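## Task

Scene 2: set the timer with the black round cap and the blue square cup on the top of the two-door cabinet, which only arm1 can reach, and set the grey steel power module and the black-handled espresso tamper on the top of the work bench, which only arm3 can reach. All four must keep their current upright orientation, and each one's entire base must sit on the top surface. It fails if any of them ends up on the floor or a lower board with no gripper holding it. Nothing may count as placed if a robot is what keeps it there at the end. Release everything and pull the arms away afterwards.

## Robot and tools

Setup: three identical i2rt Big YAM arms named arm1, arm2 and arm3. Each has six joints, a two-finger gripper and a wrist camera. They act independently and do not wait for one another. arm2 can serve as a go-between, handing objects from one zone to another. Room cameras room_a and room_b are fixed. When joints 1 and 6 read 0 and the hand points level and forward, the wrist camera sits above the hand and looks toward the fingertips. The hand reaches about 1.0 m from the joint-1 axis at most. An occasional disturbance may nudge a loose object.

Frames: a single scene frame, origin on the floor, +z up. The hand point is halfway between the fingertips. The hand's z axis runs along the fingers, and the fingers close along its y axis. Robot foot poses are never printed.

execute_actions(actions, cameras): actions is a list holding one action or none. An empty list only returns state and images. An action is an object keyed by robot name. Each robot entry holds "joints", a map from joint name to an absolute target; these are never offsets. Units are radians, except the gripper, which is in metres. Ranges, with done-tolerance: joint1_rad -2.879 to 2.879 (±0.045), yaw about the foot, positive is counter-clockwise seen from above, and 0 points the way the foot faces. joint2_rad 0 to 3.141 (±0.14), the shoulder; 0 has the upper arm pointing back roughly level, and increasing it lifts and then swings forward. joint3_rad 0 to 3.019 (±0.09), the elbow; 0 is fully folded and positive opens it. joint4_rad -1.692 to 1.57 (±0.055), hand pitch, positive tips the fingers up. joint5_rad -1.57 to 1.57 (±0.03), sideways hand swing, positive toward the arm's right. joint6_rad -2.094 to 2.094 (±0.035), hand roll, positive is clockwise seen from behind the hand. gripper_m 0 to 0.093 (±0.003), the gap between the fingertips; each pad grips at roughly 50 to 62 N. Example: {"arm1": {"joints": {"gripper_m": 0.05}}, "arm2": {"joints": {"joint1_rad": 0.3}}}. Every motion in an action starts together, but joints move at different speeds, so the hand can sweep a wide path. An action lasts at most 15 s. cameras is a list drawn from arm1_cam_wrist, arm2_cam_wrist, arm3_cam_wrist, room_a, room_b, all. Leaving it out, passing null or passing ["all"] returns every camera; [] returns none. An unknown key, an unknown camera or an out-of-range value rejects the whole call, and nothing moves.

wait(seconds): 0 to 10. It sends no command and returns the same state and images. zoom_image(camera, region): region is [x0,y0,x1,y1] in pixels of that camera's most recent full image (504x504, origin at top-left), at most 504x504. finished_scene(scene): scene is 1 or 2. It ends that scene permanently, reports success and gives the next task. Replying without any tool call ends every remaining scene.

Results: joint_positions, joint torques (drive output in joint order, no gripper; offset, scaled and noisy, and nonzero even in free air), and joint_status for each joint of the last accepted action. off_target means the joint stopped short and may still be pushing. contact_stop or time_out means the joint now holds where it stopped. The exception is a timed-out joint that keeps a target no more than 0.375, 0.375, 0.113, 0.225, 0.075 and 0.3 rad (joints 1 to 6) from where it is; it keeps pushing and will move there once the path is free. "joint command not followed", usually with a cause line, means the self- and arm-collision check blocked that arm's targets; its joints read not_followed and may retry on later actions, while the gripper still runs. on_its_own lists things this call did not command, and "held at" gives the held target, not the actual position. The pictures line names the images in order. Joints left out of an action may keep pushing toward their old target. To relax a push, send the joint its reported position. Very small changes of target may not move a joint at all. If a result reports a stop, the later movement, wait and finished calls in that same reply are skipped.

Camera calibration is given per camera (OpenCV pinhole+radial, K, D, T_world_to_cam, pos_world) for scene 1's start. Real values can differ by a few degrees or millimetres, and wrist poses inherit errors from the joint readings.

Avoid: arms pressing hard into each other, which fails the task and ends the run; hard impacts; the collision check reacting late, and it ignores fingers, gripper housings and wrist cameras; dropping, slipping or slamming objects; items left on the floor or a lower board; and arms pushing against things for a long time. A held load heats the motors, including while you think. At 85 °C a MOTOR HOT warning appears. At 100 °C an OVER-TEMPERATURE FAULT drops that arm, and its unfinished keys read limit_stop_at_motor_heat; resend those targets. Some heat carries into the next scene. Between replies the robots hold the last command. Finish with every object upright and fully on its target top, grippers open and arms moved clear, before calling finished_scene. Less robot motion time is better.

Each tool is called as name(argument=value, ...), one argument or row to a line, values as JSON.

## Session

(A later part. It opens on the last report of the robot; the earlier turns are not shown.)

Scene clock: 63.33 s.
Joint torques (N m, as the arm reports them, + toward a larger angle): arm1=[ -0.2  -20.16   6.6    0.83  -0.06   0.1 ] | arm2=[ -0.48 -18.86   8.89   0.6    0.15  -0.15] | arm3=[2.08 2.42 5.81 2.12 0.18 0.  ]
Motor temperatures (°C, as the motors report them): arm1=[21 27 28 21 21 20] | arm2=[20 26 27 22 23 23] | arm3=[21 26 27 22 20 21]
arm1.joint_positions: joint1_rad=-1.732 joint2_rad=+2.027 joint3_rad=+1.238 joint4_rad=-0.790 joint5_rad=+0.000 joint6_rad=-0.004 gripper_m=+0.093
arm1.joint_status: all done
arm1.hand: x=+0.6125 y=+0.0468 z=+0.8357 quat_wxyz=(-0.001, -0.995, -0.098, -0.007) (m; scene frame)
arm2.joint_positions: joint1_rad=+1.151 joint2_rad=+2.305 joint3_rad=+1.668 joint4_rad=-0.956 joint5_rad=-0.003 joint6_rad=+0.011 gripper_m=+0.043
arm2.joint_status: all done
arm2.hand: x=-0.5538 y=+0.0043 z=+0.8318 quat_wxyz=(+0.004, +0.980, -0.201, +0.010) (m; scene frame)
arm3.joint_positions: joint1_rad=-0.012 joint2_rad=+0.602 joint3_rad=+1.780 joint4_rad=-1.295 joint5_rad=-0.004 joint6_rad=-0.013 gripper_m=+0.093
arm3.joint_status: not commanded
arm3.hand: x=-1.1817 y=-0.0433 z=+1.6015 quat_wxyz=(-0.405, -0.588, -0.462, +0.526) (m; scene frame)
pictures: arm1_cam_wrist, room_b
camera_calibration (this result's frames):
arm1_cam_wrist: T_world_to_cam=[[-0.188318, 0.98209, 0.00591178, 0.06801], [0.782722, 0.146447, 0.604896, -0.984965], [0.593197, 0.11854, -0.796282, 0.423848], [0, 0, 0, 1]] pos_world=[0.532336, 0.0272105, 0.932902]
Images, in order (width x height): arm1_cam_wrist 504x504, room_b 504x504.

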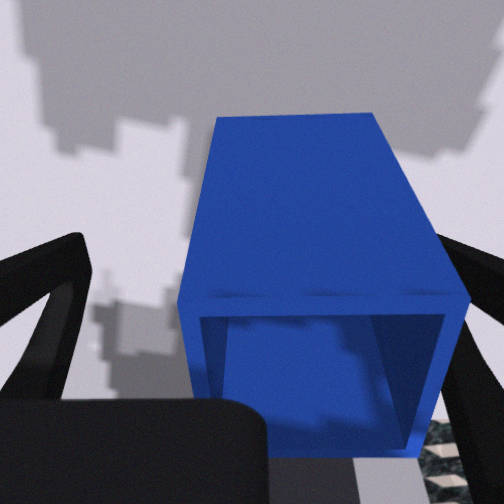

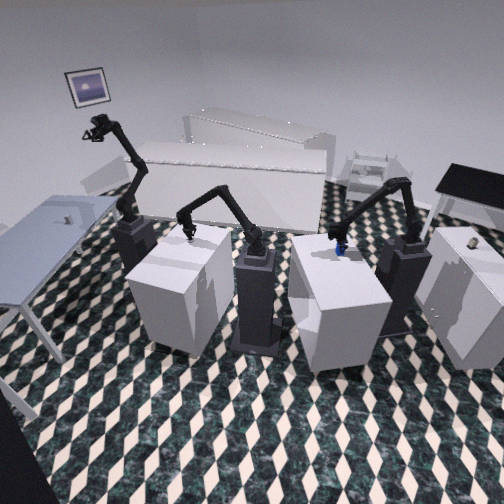

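execute_actions(
  actions=[
    {"arm2":{"joints":{"joint2_rad":2.29,"gripper_m":0.093}},"arm1":{"joints":{"joint1_rad":-1.76,"gripper_m":0.03}}},
  ],
  cameras=[],
)

execute_actions(
  actions=[
    {"arm2":{"joints":{"joint2_rad":2.05,"joint4_rad":-1.17}},"arm1":{"joints":{"joint2_rad":1.7}},"arm3":{"joints":{"joint1_rad":1.69,"joint3_rad":1.545,"joint4_rad":-1.17}}},
  ],
  cameras=[],
)

execute_actions(
  actions=[
    {"arm2":{"joints":{"joint1_rad":0,"joint2_rad":0.8,"joint3_rad":1.0}},"arm1":{"joints":{"joint1_rad":1.1,"joint3_rad":1.485,"joint4_rad":-0.86}}},
  ],
  cameras=[],
)

execute_actions(
  actions=[
    {"arm3":{"joints":{"joint2_rad":1.88}},"arm1":{"joints":{"joint2_rad":2.11}}},
  ],
  cameras=["arm1_cam_wrist","arm3_cam_wrist","room_b"],
)

Scene clock: 64.50 s.
Joint torques (N m, as the arm reports them, + toward a larger angle): arm1=[ -1.17 -20.21   6.62   0.82  -0.05   0.1 ] | arm2=[ -1.51 -19.52   8.98   0.65   0.14  -0.06] | arm3=[ 2.5   2.27  5.84  2.21  0.22 -0.08]
Motor temperatures (°C, as the motors report them): arm1=[21 27 28 21 21 20] | arm2=[20 26 27 22 23 23] | arm3=[21 26 27 22 20 21]
arm1.joint_positions: joint1_rad=-1.747 joint2_rad=+2.027 joint3_rad=+1.238 joint4_rad=-0.790 joint5_rad=+0.000 joint6_rad=-0.004 gripper_m=+0.053
arm1.joint_status: gripper_m off_target (ended at +0.053, target +0.030); the others done
arm1.hand: x=+0.6111 y=+0.0542 z=+0.8356 quat_wxyz=(-0.001, -0.996, -0.091, -0.007) (m; scene frame)
arm2.joint_positions: joint1_rad=+1.151 joint2_rad=+2.305 joint3_rad=+1.668 joint4_rad=-0.956 joint5_rad=-0.003 joint6_rad=+0.011 gripper_m=+0.093
arm2.joint_status: all done
arm2.hand: x=-0.5538 y=+0.0043 z=+0.8318 quat_wxyz=(+0.004, +0.980, -0.201, +0.010) (m; scene frame)
arm3.joint_positions: joint1_rad=-0.012 joint2_rad=+0.602 joint3_rad=+1.780 joint4_rad=-1.295 joint5_rad=-0.004 joint6_rad=-0.013 gripper_m=+0.093
arm3.joint_status: not commanded
arm3.hand: x=-1.1817 y=-0.0433 z=+1.6015 quat_wxyz=(-0.405, -0.588, -0.462, +0.526) (m; scene frame)
pictures: none
No camera images: the call's "cameras" was empty. Leave "cameras" out to get every camera's image.

Scene clock: 66.33 s.
Joint torques (N m, as the arm reports them, + toward a larger angle): arm1=[ -1.29 -15.32   8.56   1.47  -0.05   0.09] | arm2=[ -1.9  -17.04   8.95  -0.12   0.15  -0.18] | arm3=[ 2.31  0.68  8.39  3.22  0.09 -0.04]
Motor temperatures (°C, as the motors report them): arm1=[21 27 28 21 21 20] | arm2=[20 26 27 22 23 23] | arm3=[21 25 27 22 20 21]
arm1.joint_positions: joint1_rad=-1.747 joint2_rad=+1.694 joint3_rad=+1.238 joint4_rad=-0.789 joint5_rad=+0.000 joint6_rad=-0.004 gripper_m=+0.053
arm1.joint_status: all done
arm1.hand: x=+0.5701 y=+0.0475 z=+1.0084 quat_wxyz=(-0.016, -0.983, -0.090, +0.158) (m; scene frame)
arm2.joint_positions: joint1_rad=+1.151 joint2_rad=+2.052 joint3_rad=+1.683 joint4_rad=-1.154 joint5_rad=-0.003 joint6_rad=+0.011 gripper_m=+0.093
arm2.joint_status: all done
arm2.hand: x=-0.5514 y=+0.0035 z=+0.9896 quat_wxyz=(-0.003, +0.979, -0.201, -0.024) (m; scene frame)
arm3.joint_positions: joint1_rad=+1.677 joint2_rad=+0.604 joint3_rad=+1.538 joint4_rad=-1.188 joint5_rad=+0.000 joint6_rad=-0.013 gripper_m=+0.093
arm3.joint_status: all done
arm3.hand: x=-0.9352 y=+0.0617 z=+1.5243 quat_wxyz=(-0.611, -0.048, -0.789, +0.045) (m; scene frame)
pictures: none
No camera images: the call's "cameras" was empty. Leave "cameras" out to get every camera's image.

Scene clock: 68.87 s.
Joint torques (N m, as the arm reports them, + toward a larger angle): arm1=[ -0.65 -17.73  10.38   1.13   0.01   0.1 ] | arm2=[-1.75 -1.91  9.53  0.72 -0.1  -0.16] | arm3=[ 2.77  0.51  8.34  3.16  0.05 -0.01]
Motor temperatures (°C, as the motors report them): arm1=[21 27 28 21 21 20] | arm2=[20 26 27 22 23 23] | arm3=[21 25 27 22 20 21]
arm1.joint_positions: joint1_rad=+1.105 joint2_rad=+1.708 joint3_rad=+1.460 joint4_rad=-0.856 joint5_rad=-0.001 joint6_rad=-0.004 gripper_m=+0.053
arm1.joint_status: all done
arm1.hand: x=+1.7358 y=+0.0775 z=+1.1012 quat_wxyz=(-0.234, -0.052, -0.971, +0.014) (m; scene frame)
arm2.joint_positions: joint1_rad=+0.003 joint2_rad=+0.794 joint3_rad=+0.994 joint4_rad=-1.155 joint5_rad=+0.002 joint6_rad=+0.011 gripper_m=+0.093
arm2.joint_status: all done
arm2.hand: x=+0.0177 y=+0.0853 z=+1.2617 quat_wxyz=(-0.210, +0.680, -0.668, -0.219) (m; scene frame)
arm3.joint_positions: joint1_rad=+1.677 joint2_rad=+0.604 joint3_rad=+1.538 joint4_rad=-1.188 joint5_rad=+0.000 joint6_rad=-0.013 gripper_m=+0.093
arm3.joint_status: not commanded
arm3.hand: x=-0.9352 y=+0.0617 z=+1.5243 quat_wxyz=(-0.611, -0.048, -0.789, +0.045) (m; scene frame)
pictures: none
No camera images: the call's "cameras" was empty. Leave "cameras" out to get every camera's image.

Scene clock: 70.53 s.
Joint torques (N m, as the arm reports them, + toward a larger angle): arm1=[ -0.68 -22.96   8.31   0.26   0.01   0.1 ] | arm2=[-0.56 -1.26  9.22  0.91 -0.12 -0.13] | arm3=[  2.47 -20.82  10.41   0.7    0.06  -0.05]
Motor temperatures (°C, as the motors report them): arm1=[21 27 28 21 21 20] | arm2=[20 25 27 22 23 23] | arm3=[21 25 27 22 20 21]
arm1.joint_positions: joint1_rad=+1.105 joint2_rad=+2.135 joint3_rad=+1.460 joint4_rad=-0.856 joint5_rad=-0.001 joint6_rad=-0.004 gripper_m=+0.053
arm1.joint_status: all done
arm1.hand: x=+1.7053 y=+0.0802 z=+0.8479 quat_wxyz=(-0.023, -0.054, -0.998, +0.002) (m; scene frame)
arm2.joint_positions: joint1_rad=+0.003 joint2_rad=+0.794 joint3_rad=+0.994 joint4_rad=-1.155 joint5_rad=+0.002 joint6_rad=+0.011 gripper_m=+0.093
arm2.joint_status: not commanded
arm2.hand: x=+0.0177 y=+0.0853 z=+1.2617 quat_wxyz=(-0.210, +0.680, -0.668, -0.219) (m; scene frame)
arm3.joint_positions: joint1_rad=+1.677 joint2_rad=+1.897 joint3_rad=+1.533 joint4_rad=-1.174 joint5_rad=+0.000 joint6_rad=-0.013 gripper_m=+0.093
arm3.joint_status: all done
arm3.hand: x=-0.5780 y=+0.0134 z=+0.9642 quat_wxyz=(-0.018, -0.061, -0.998, +0.001) (m; scene frame)
pictures: arm1_cam_wrist, arm3_cam_wrist, room_b
camera_calibration (this result's frames):
arm1_cam_wrist: T_world_to_cam=[[-0.115379, -0.993257, 0.01128, 0.270491], [-0.824325, 0.102079, 0.556837, 0.932217], [-0.554234, 0.054949, -0.830545, 1.77222], [0, 0, 0, 1]] pos_world=[1.78189, 0.0761251, 0.949767]
arm3_cam_wrist: T_world_to_cam=[[-0.115313, -0.993327, -0.00225657, -0.0526892], [-0.822812, 0.0942454, 0.560445, -1.01098], [-0.556492, 0.0664835, -0.828189, 0.598057], [0, 0, 0, 1]] pos_world=[-0.505108, 0.00318169, 1.06178]
Images, in order (width x height): arm1_cam_wrist 504x504, arm3_cam_wrist 504x504, room_b 504x504.

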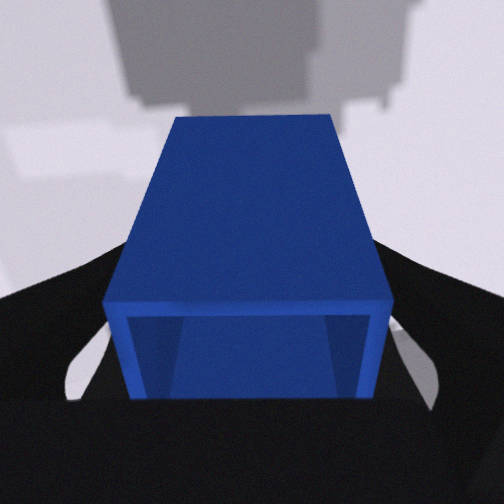

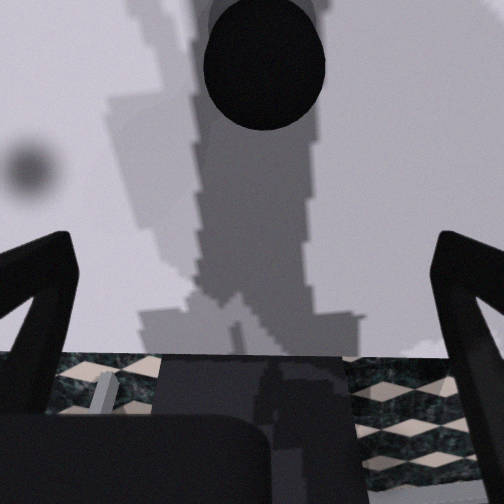

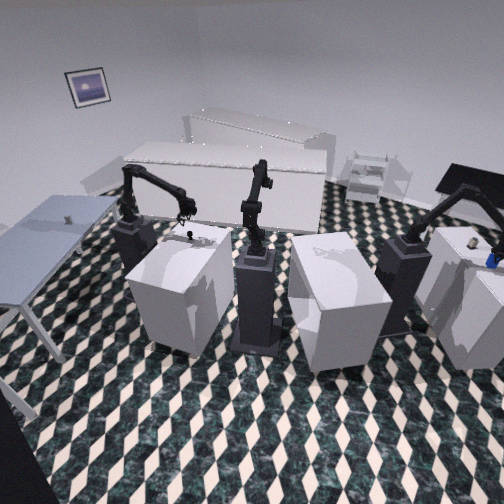

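execute_actions(
  actions=[
    {"arm3":{"joints":{"joint2_rad":2.11,"joint4_rad":-0.975}},"arm1":{"joints":{"joint2_rad":2.2}}},
  ],
  cameras=["arm3_cam_wrist"],
)

Scene clock: 71.87 s.
Joint torques (N m, as the arm reports them, + toward a larger angle): arm1=[ -0.65 -19.81   7.92   0.21  -0.03   0.11] | arm2=[-0.71 -2.36  9.42  0.62 -0.1  -0.16] | arm3=[  2.69 -21.73   9.5    0.74   0.03  -0.08]
Motor temperatures (°C, as the motors report them): arm1=[21 27 28 21 21 20] | arm2=[20 25 27 22 23 23] | arm3=[21 25 27 22 20 21]
arm1.joint_positions: joint1_rad=+1.105 joint2_rad=+2.191 joint3_rad=+1.461 joint4_rad=-0.857 joint5_rad=+0.000 joint6_rad=-0.004 gripper_m=+0.053
arm1.joint_status: all done
arm1.hand: x=+1.6938 y=+0.0814 z=+0.8171 quat_wxyz=(+0.005, -0.054, -0.999, +0.001) (m; scene frame)
arm2.joint_positions: joint1_rad=+0.003 joint2_rad=+0.794 joint3_rad=+0.994 joint4_rad=-1.155 joint5_rad=+0.002 joint6_rad=+0.011 gripper_m=+0.093
arm2.joint_status: not commanded
arm2.hand: x=+0.0177 y=+0.0853 z=+1.2617 quat_wxyz=(-0.210, +0.680, -0.668, -0.219) (m; scene frame)
arm3.joint_positions: joint1_rad=+1.677 joint2_rad=+2.129 joint3_rad=+1.532 joint4_rad=-0.984 joint5_rad=+0.000 joint6_rad=-0.013 gripper_m=+0.093
arm3.joint_status: all done
arm3.hand: x=-0.5571 y=+0.0106 z=+0.8337 quat_wxyz=(+0.004, -0.061, -0.998, -0.001) (m; scene frame)
pictures: arm3_cam_wrist
camera_calibration (this result's frames):
arm3_cam_wrist: T_world_to_cam=[[-0.115407, -0.993313, -0.00310537, -0.0526816], [-0.798121, 0.0908669, 0.595606, -0.935931], [-0.591341, 0.0712156, -0.803271, 0.461592], [0, 0, 0, 1]] pos_world=[-0.480107, -0.000156828, 0.928066]
Images, in order (width x height): arm3_cam_wrist 504x504.

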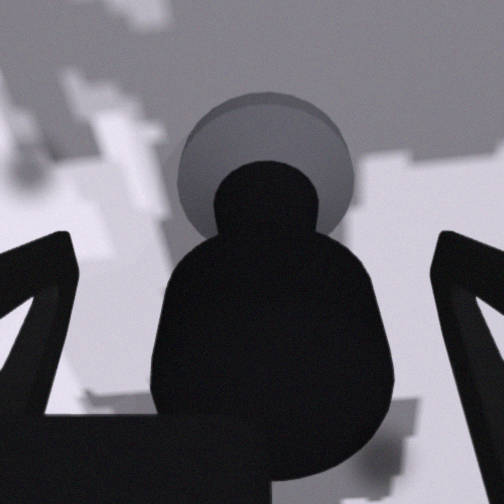

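execute_actions(
  actions=[
    {"arm3":{"joints":{"gripper_m":0.02}},"arm1":{"joints":{"joint2_rad":2.175,"gripper_m":0.093}}},
  ],
  cameras=[],
)

execute_actions(
  actions=[
    {"arm3":{"joints":{"joint2_rad":1.8}},"arm1":{"joints":{"joint2_rad":1.8,"joint4_rad":-1.15}}},
  ],
  cameras=[],
)

execute_actions(
  actions=[
    {"arm3":{"joints":{"joint1_rad":-1.0,"joint4_rad":-0.94}}},
  ],
  cameras=[],
)

execute_actions(
  actions=[
    {"arm3":{"joints":{"joint2_rad":2.06}}},
  ],
  cameras=["room_a"],
)

execute_actions(
  actions=[
    {"arm3":{"joints":{"joint2_rad":2.14}}},
  ],
  cameras=["arm3_cam_wrist"],
)

Scene clock: 72.80 s.
Joint torques (N m, as the arm reports them, + toward a larger angle): arm1=[ -0.74 -22.45   7.93   0.26  -0.02   0.1 ] | arm2=[-0.75 -1.69  9.21  0.82 -0.06 -0.13] | arm3=[  2.38 -21.78   9.5    0.96  -0.01  -0.05]
Motor temperatures (°C, as the motors report them): arm1=[21 27 28 21 21 20] | arm2=[20 25 28 22 23 23] | arm3=[21 26 27 22 20 21]
arm1.joint_positions: joint1_rad=+1.105 joint2_rad=+2.191 joint3_rad=+1.461 joint4_rad=-0.857 joint5_rad=+0.000 joint6_rad=-0.004 gripper_m=+0.093
arm1.joint_status: all done
arm1.hand: x=+1.6938 y=+0.0814 z=+0.8171 quat_wxyz=(+0.005, -0.054, -0.999, +0.001) (m; scene frame)
arm2.joint_positions: joint1_rad=+0.003 joint2_rad=+0.794 joint3_rad=+0.994 joint4_rad=-1.155 joint5_rad=+0.002 joint6_rad=+0.011 gripper_m=+0.093
arm2.joint_status: not commanded
arm2.hand: x=+0.0177 y=+0.0853 z=+1.2617 quat_wxyz=(-0.210, +0.680, -0.668, -0.219) (m; scene frame)
arm3.joint_positions: joint1_rad=+1.677 joint2_rad=+2.129 joint3_rad=+1.532 joint4_rad=-0.982 joint5_rad=+0.001 joint6_rad=-0.013 gripper_m=+0.041
arm3.joint_status: gripper_m off_target (ended at +0.041, target +0.020)
arm3.hand: x=-0.5567 y=+0.0104 z=+0.8337 quat_wxyz=(+0.003, -0.061, -0.998, +0.000) (m; scene frame)
pictures: none
No camera images: the call's "cameras" was empty. Leave "cameras" out to get every camera's image.

Scene clock: 74.37 s.
Joint torques (N m, as the arm reports them, + toward a larger angle): arm1=[ -0.64 -16.57   9.35   0.17  -0.02   0.11] | arm2=[-0.92 -1.64  9.32  0.65 -0.06 -0.16] | arm3=[  2.82 -21.11  12.65   1.4   -0.02  -0.06]
Motor temperatures (°C, as the motors report them): arm1=[21 27 28 21 21 20] | arm2=[20 25 28 22 23 23] | arm3=[21 26 27 22 20 21]
arm1.joint_positions: joint1_rad=+1.105 joint2_rad=+1.793 joint3_rad=+1.465 joint4_rad=-1.142 joint5_rad=+0.000 joint6_rad=-0.004 gripper_m=+0.093
arm1.joint_status: all done
arm1.hand: x=+1.6728 y=+0.0843 z=+1.0356 quat_wxyz=(-0.054, -0.053, -0.997, +0.004) (m; scene frame)
arm2.joint_positions: joint1_rad=+0.003 joint2_rad=+0.794 joint3_rad=+0.994 joint4_rad=-1.155 joint5_rad=+0.002 joint6_rad=+0.011 gripper_m=+0.093
arm2.joint_status: not commanded
arm2.hand: x=+0.0177 y=+0.0853 z=+1.2617 quat_wxyz=(-0.210, +0.680, -0.668, -0.219) (m; scene frame)
arm3.joint_positions: joint1_rad=+1.677 joint2_rad=+1.836 joint3_rad=+1.519 joint4_rad=-0.982 joint5_rad=+0.001 joint6_rad=-0.013 gripper_m=+0.041
arm3.joint_status: all done
arm3.hand: x=-0.5356 y=+0.0074 z=+1.0007 quat_wxyz=(-0.136, -0.061, -0.989, +0.010) (m; scene frame)
pictures: none
No camera images: the call's "cameras" was empty. Leave "cameras" out to get every camera's image.

Scene clock: 76.77 s.
Joint torques (N m, as the arm reports them, + toward a larger angle): arm1=[ -0.6  -16.66   9.32   0.21  -0.02   0.1 ] | arm2=[-1.02 -2.56  9.37  0.72 -0.05 -0.1 ] | arm3=[  2.37 -21.88  12.58   1.09  -0.1   -0.06]
Motor temperatures (°C, as the motors report them): arm1=[21 27 28 21 21 20] | arm2=[20 25 28 22 23 23] | arm3=[21 26 27 22 20 21]
arm1.joint_positions: joint1_rad=+1.105 joint2_rad=+1.793 joint3_rad=+1.465 joint4_rad=-1.142 joint5_rad=+0.000 joint6_rad=-0.004 gripper_m=+0.093
arm1.joint_status: not commanded
arm1.hand: x=+1.6728 y=+0.0843 z=+1.0356 quat_wxyz=(-0.054, -0.053, -0.997, +0.004) (m; scene frame)
arm2.joint_positions: joint1_rad=+0.003 joint2_rad=+0.794 joint3_rad=+0.994 joint4_rad=-1.155 joint5_rad=+0.002 joint6_rad=+0.011 gripper_m=+0.093
arm2.joint_status: not commanded
arm2.hand: x=+0.0177 y=+0.0853 z=+1.2617 quat_wxyz=(-0.210, +0.680, -0.668, -0.219) (m; scene frame)
arm3.joint_positions: joint1_rad=-1.011 joint2_rad=+1.836 joint3_rad=+1.519 joint4_rad=-0.940 joint5_rad=+0.003 joint6_rad=-0.013 gripper_m=+0.041
arm3.joint_status: all done
arm3.hand: x=-1.7398 y=-0.1039 z=+1.0001 quat_wxyz=(-0.023, -0.974, -0.163, +0.153) (m; scene frame)
pictures: none
No camera images: the call's "cameras" was empty. Leave "cameras" out to get every camera's image.

Scene clock: 78.10 s.
Joint torques (N m, as the arm reports them, + toward a larger angle): arm1=[ -0.62 -16.76   9.32   0.24  -0.02   0.11] | arm2=[-1.45 -2.02  9.37  0.65 -0.05 -0.15] | arm3=[  1.78 -22.52  11.14   0.74  -0.06  -0.05]
Motor temperatures (°C, as the motors report them): arm1=[21 27 28 21 21 20] | arm2=[20 25 28 22 23 23] | arm3=[21 26 28 22 20 21]
arm1.joint_positions: joint1_rad=+1.105 joint2_rad=+1.793 joint3_rad=+1.465 joint4_rad=-1.142 joint5_rad=+0.000 joint6_rad=-0.004 gripper_m=+0.093
arm1.joint_status: not commanded
arm1.hand: x=+1.6728 y=+0.0843 z=+1.0356 quat_wxyz=(-0.054, -0.053, -0.997, +0.004) (m; scene frame)
arm2.joint_positions: joint1_rad=+0.003 joint2_rad=+0.794 joint3_rad=+0.994 joint4_rad=-1.155 joint5_rad=+0.002 joint6_rad=+0.011 gripper_m=+0.093
arm2.joint_status: not commanded
arm2.hand: x=+0.0177 y=+0.0853 z=+1.2617 quat_wxyz=(-0.210, +0.680, -0.668, -0.219) (m; scene frame)
arm3.joint_positions: joint1_rad=-1.010 joint2_rad=+2.099 joint3_rad=+1.516 joint4_rad=-0.940 joint5_rad=+0.002 joint6_rad=-0.012 gripper_m=+0.041
arm3.joint_status: all done
arm3.hand: x=-1.7169 y=-0.0969 z=+0.8426 quat_wxyz=(-0.003, -0.986, -0.165, +0.022) (m; scene frame)
pictures: room_a
Images, in order (width x height): room_a 504x504.

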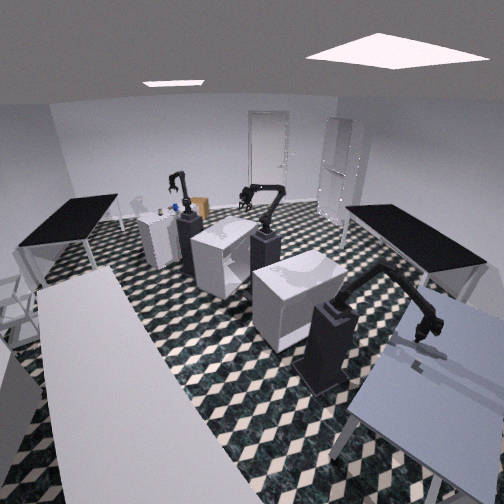

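Scene clock: 78.90 s.
Joint torques (N m, as the arm reports them, + toward a larger angle): arm1=[ -0.69 -16.68   9.35   0.24  -0.02   0.11] | arm2=[-1.22 -2.4   9.28  0.78 -0.04 -0.18] | arm3=[  1.99 -21.06  10.77   0.5   -0.07  -0.05]
Motor temperatures (°C, as the motors report them): arm1=[21 27 28 21 21 20] | arm2=[20 25 28 22 23 23] | arm3=[21 26 28 22 20 21]
arm1.joint_positions: joint1_rad=+1.105 joint2_rad=+1.793 joint3_rad=+1.465 joint4_rad=-1.142 joint5_rad=+0.000 joint6_rad=-0.004 gripper_m=+0.093
arm1.joint_status: not commanded
arm1.hand: x=+1.6728 y=+0.0843 z=+1.0356 quat_wxyz=(-0.054, -0.053, -0.997, +0.004) (m; scene frame)
arm2.joint_positions: joint1_rad=+0.003 joint2_rad=+0.794 joint3_rad=+0.994 joint4_rad=-1.155 joint5_rad=+0.002 joint6_rad=+0.011 gripper_m=+0.093
arm2.joint_status: not commanded
arm2.hand: x=+0.0177 y=+0.0853 z=+1.2617 quat_wxyz=(-0.210, +0.680, -0.668, -0.219) (m; scene frame)
arm3.joint_positions: joint1_rad=-1.010 joint2_rad=+2.149 joint3_rad=+1.517 joint4_rad=-0.942 joint5_rad=+0.003 joint6_rad=-0.012 gripper_m=+0.041
arm3.joint_status: all done
arm3.hand: x=-1.7082 y=-0.0940 z=+0.8140 quat_wxyz=(+0.001, -0.986, -0.165, -0.003) (m; scene frame)
pictures: arm3_cam_wrist
camera_calibration (this result's frames):
arm3_cam_wrist: T_world_to_cam=[[-0.331667, 0.943396, -0.000437509, -0.479036], [0.758222, 0.266842, 0.594891, 0.842231], [0.561335, 0.196974, -0.803806, 1.75369], [0, 0, 0, 1]] pos_world=[-1.78189, -0.118253, 0.908385]
Images, in order (width x height): arm3_cam_wrist 504x504.

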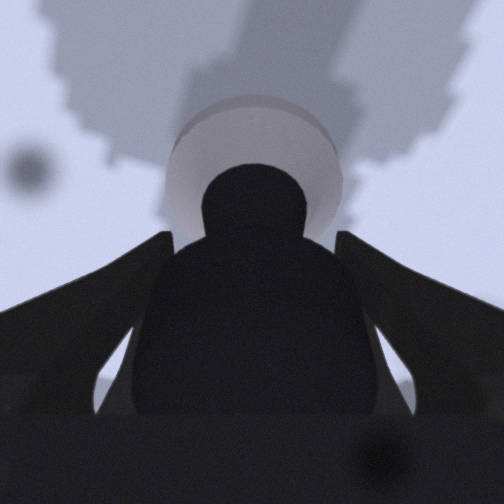

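execute_actions(
  actions=[
    {"arm3":{"joints":{"gripper_m":0.093,"joint2_rad":2.125}}},
  ],
  cameras=[],
)

execute_actions(
  actions=[
    {"arm3":{"joints":{"joint2_rad":1.75,"joint4_rad":-1.15}}},
  ],
  cameras=["room_b","arm3_cam_wrist","arm1_cam_wrist"],
)

Scene clock: 79.70 s.
Joint torques (N m, as the arm reports them, + toward a larger angle): arm1=[ -0.61 -16.68   9.31   0.26  -0.03   0.11] | arm2=[-0.59 -2.28  9.32  0.74 -0.11 -0.11] | arm3=[  1.49 -21.86  10.66   0.64  -0.06  -0.05]
Motor temperatures (°C, as the motors report them): arm1=[21 27 28 21 21 20] | arm2=[20 24 28 22 23 23] | arm3=[21 26 28 22 20 21]
arm1.joint_positions: joint1_rad=+1.105 joint2_rad=+1.793 joint3_rad=+1.465 joint4_rad=-1.142 joint5_rad=+0.000 joint6_rad=-0.004 gripper_m=+0.093
arm1.joint_status: not commanded
arm1.hand: x=+1.6728 y=+0.0843 z=+1.0356 quat_wxyz=(-0.054, -0.053, -0.997, +0.004) (m; scene frame)
arm2.joint_positions: joint1_rad=+0.003 joint2_rad=+0.794 joint3_rad=+0.994 joint4_rad=-1.155 joint5_rad=+0.002 joint6_rad=+0.011 gripper_m=+0.093
arm2.joint_status: not commanded
arm2.hand: x=+0.0177 y=+0.0853 z=+1.2617 quat_wxyz=(-0.210, +0.680, -0.668, -0.219) (m; scene frame)
arm3.joint_positions: joint1_rad=-1.010 joint2_rad=+2.148 joint3_rad=+1.517 joint4_rad=-0.942 joint5_rad=+0.003 joint6_rad=-0.012 gripper_m=+0.093
arm3.joint_status: all done
arm3.hand: x=-1.7084 y=-0.0940 z=+0.8146 quat_wxyz=(+0.001, -0.986, -0.165, -0.002) (m; scene frame)
pictures: none
No camera images: the call's "cameras" was empty. Leave "cameras" out to get every camera's image.

Scene clock: 81.10 s.
Joint torques (N m, as the arm reports them, + toward a larger angle): arm1=[ -0.66 -16.73   9.34   0.2   -0.03   0.11] | arm2=[-0.36 -2.48  9.55  0.8  -0.05 -0.09] | arm3=[  2.28 -18.25  12.64   0.5   -0.09  -0.06]
Motor temperatures (°C, as the motors report them): arm1=[21 27 28 21 21 20] | arm2=[20 24 28 22 23 23] | arm3=[21 26 28 22 20 21]
arm1.joint_positions: joint1_rad=+1.105 joint2_rad=+1.793 joint3_rad=+1.465 joint4_rad=-1.142 joint5_rad=+0.000 joint6_rad=-0.004 gripper_m=+0.093
arm1.joint_status: not commanded
arm1.hand: x=+1.6728 y=+0.0843 z=+1.0356 quat_wxyz=(-0.054, -0.053, -0.997, +0.004) (m; scene frame)
arm2.joint_positions: joint1_rad=+0.003 joint2_rad=+0.794 joint3_rad=+0.994 joint4_rad=-1.155 joint5_rad=+0.002 joint6_rad=+0.011 gripper_m=+0.093
arm2.joint_status: not commanded
arm2.hand: x=+0.0177 y=+0.0853 z=+1.2617 quat_wxyz=(-0.210, +0.680, -0.668, -0.219) (m; scene frame)
arm3.joint_positions: joint1_rad=-1.010 joint2_rad=+1.761 joint3_rad=+1.519 joint4_rad=-1.143 joint5_rad=+0.003 joint6_rad=-0.012 gripper_m=+0.093
arm3.joint_status: all done
arm3.hand: x=-1.6930 y=-0.0888 z=+1.0314 quat_wxyz=(-0.013, -0.982, -0.164, +0.090) (m; scene frame)
pictures: arm1_cam_wrist, arm3_cam_wrist, room_b
camera_calibration (this result's frames):
arm1_cam_wrist: T_world_to_cam=[[-0.115951, -0.99319, 0.0113465, 0.269507], [-0.85711, 0.105824, 0.504146, 0.909501], [-0.501913, 0.0487312, -0.863544, 1.85707], [0, 0, 0, 1]] pos_world=[1.74288, 0.0809275, 1.14208]
arm3_cam_wrist: T_world_to_cam=[[-0.331263, 0.943533, 0.00317367, -0.481853], [0.850744, 0.297228, 0.433463, 1.02583], [0.408043, 0.14629, -0.901166, 1.75535], [0, 0, 0, 1]] pos_world=[-1.7486, -0.107051, 1.13873]
Images, in order (width x height): arm1_cam_wrist 504x504, arm3_cam_wrist 504x504, room_b 504x504.

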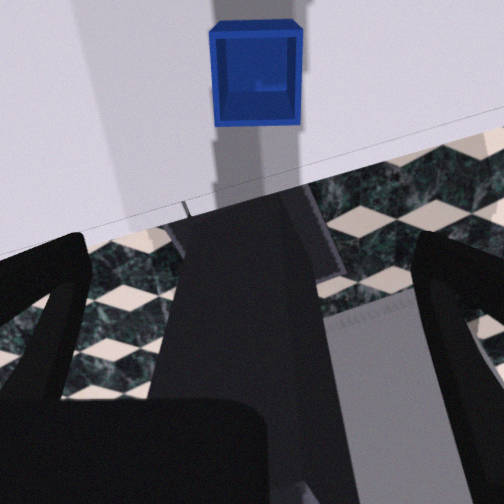

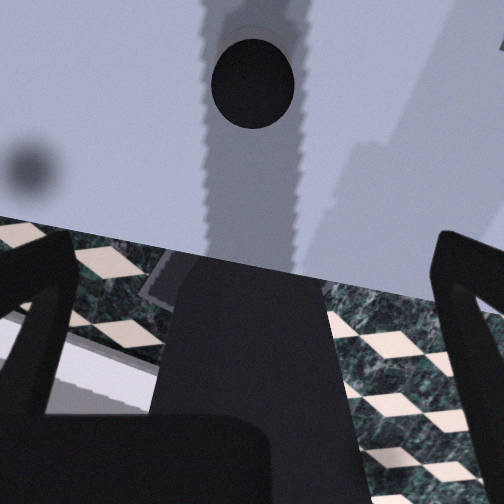

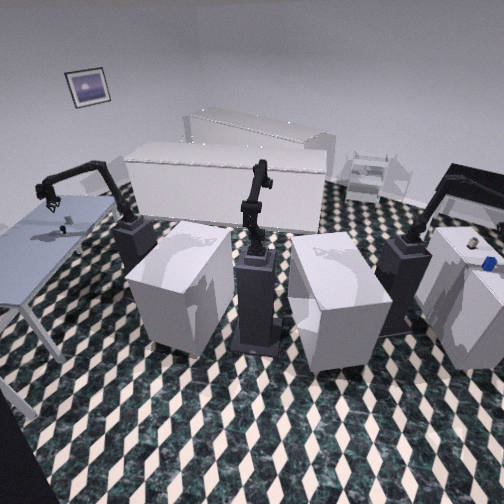

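finished_scene(
  scene=2,
)

The scene is finished: the task was done.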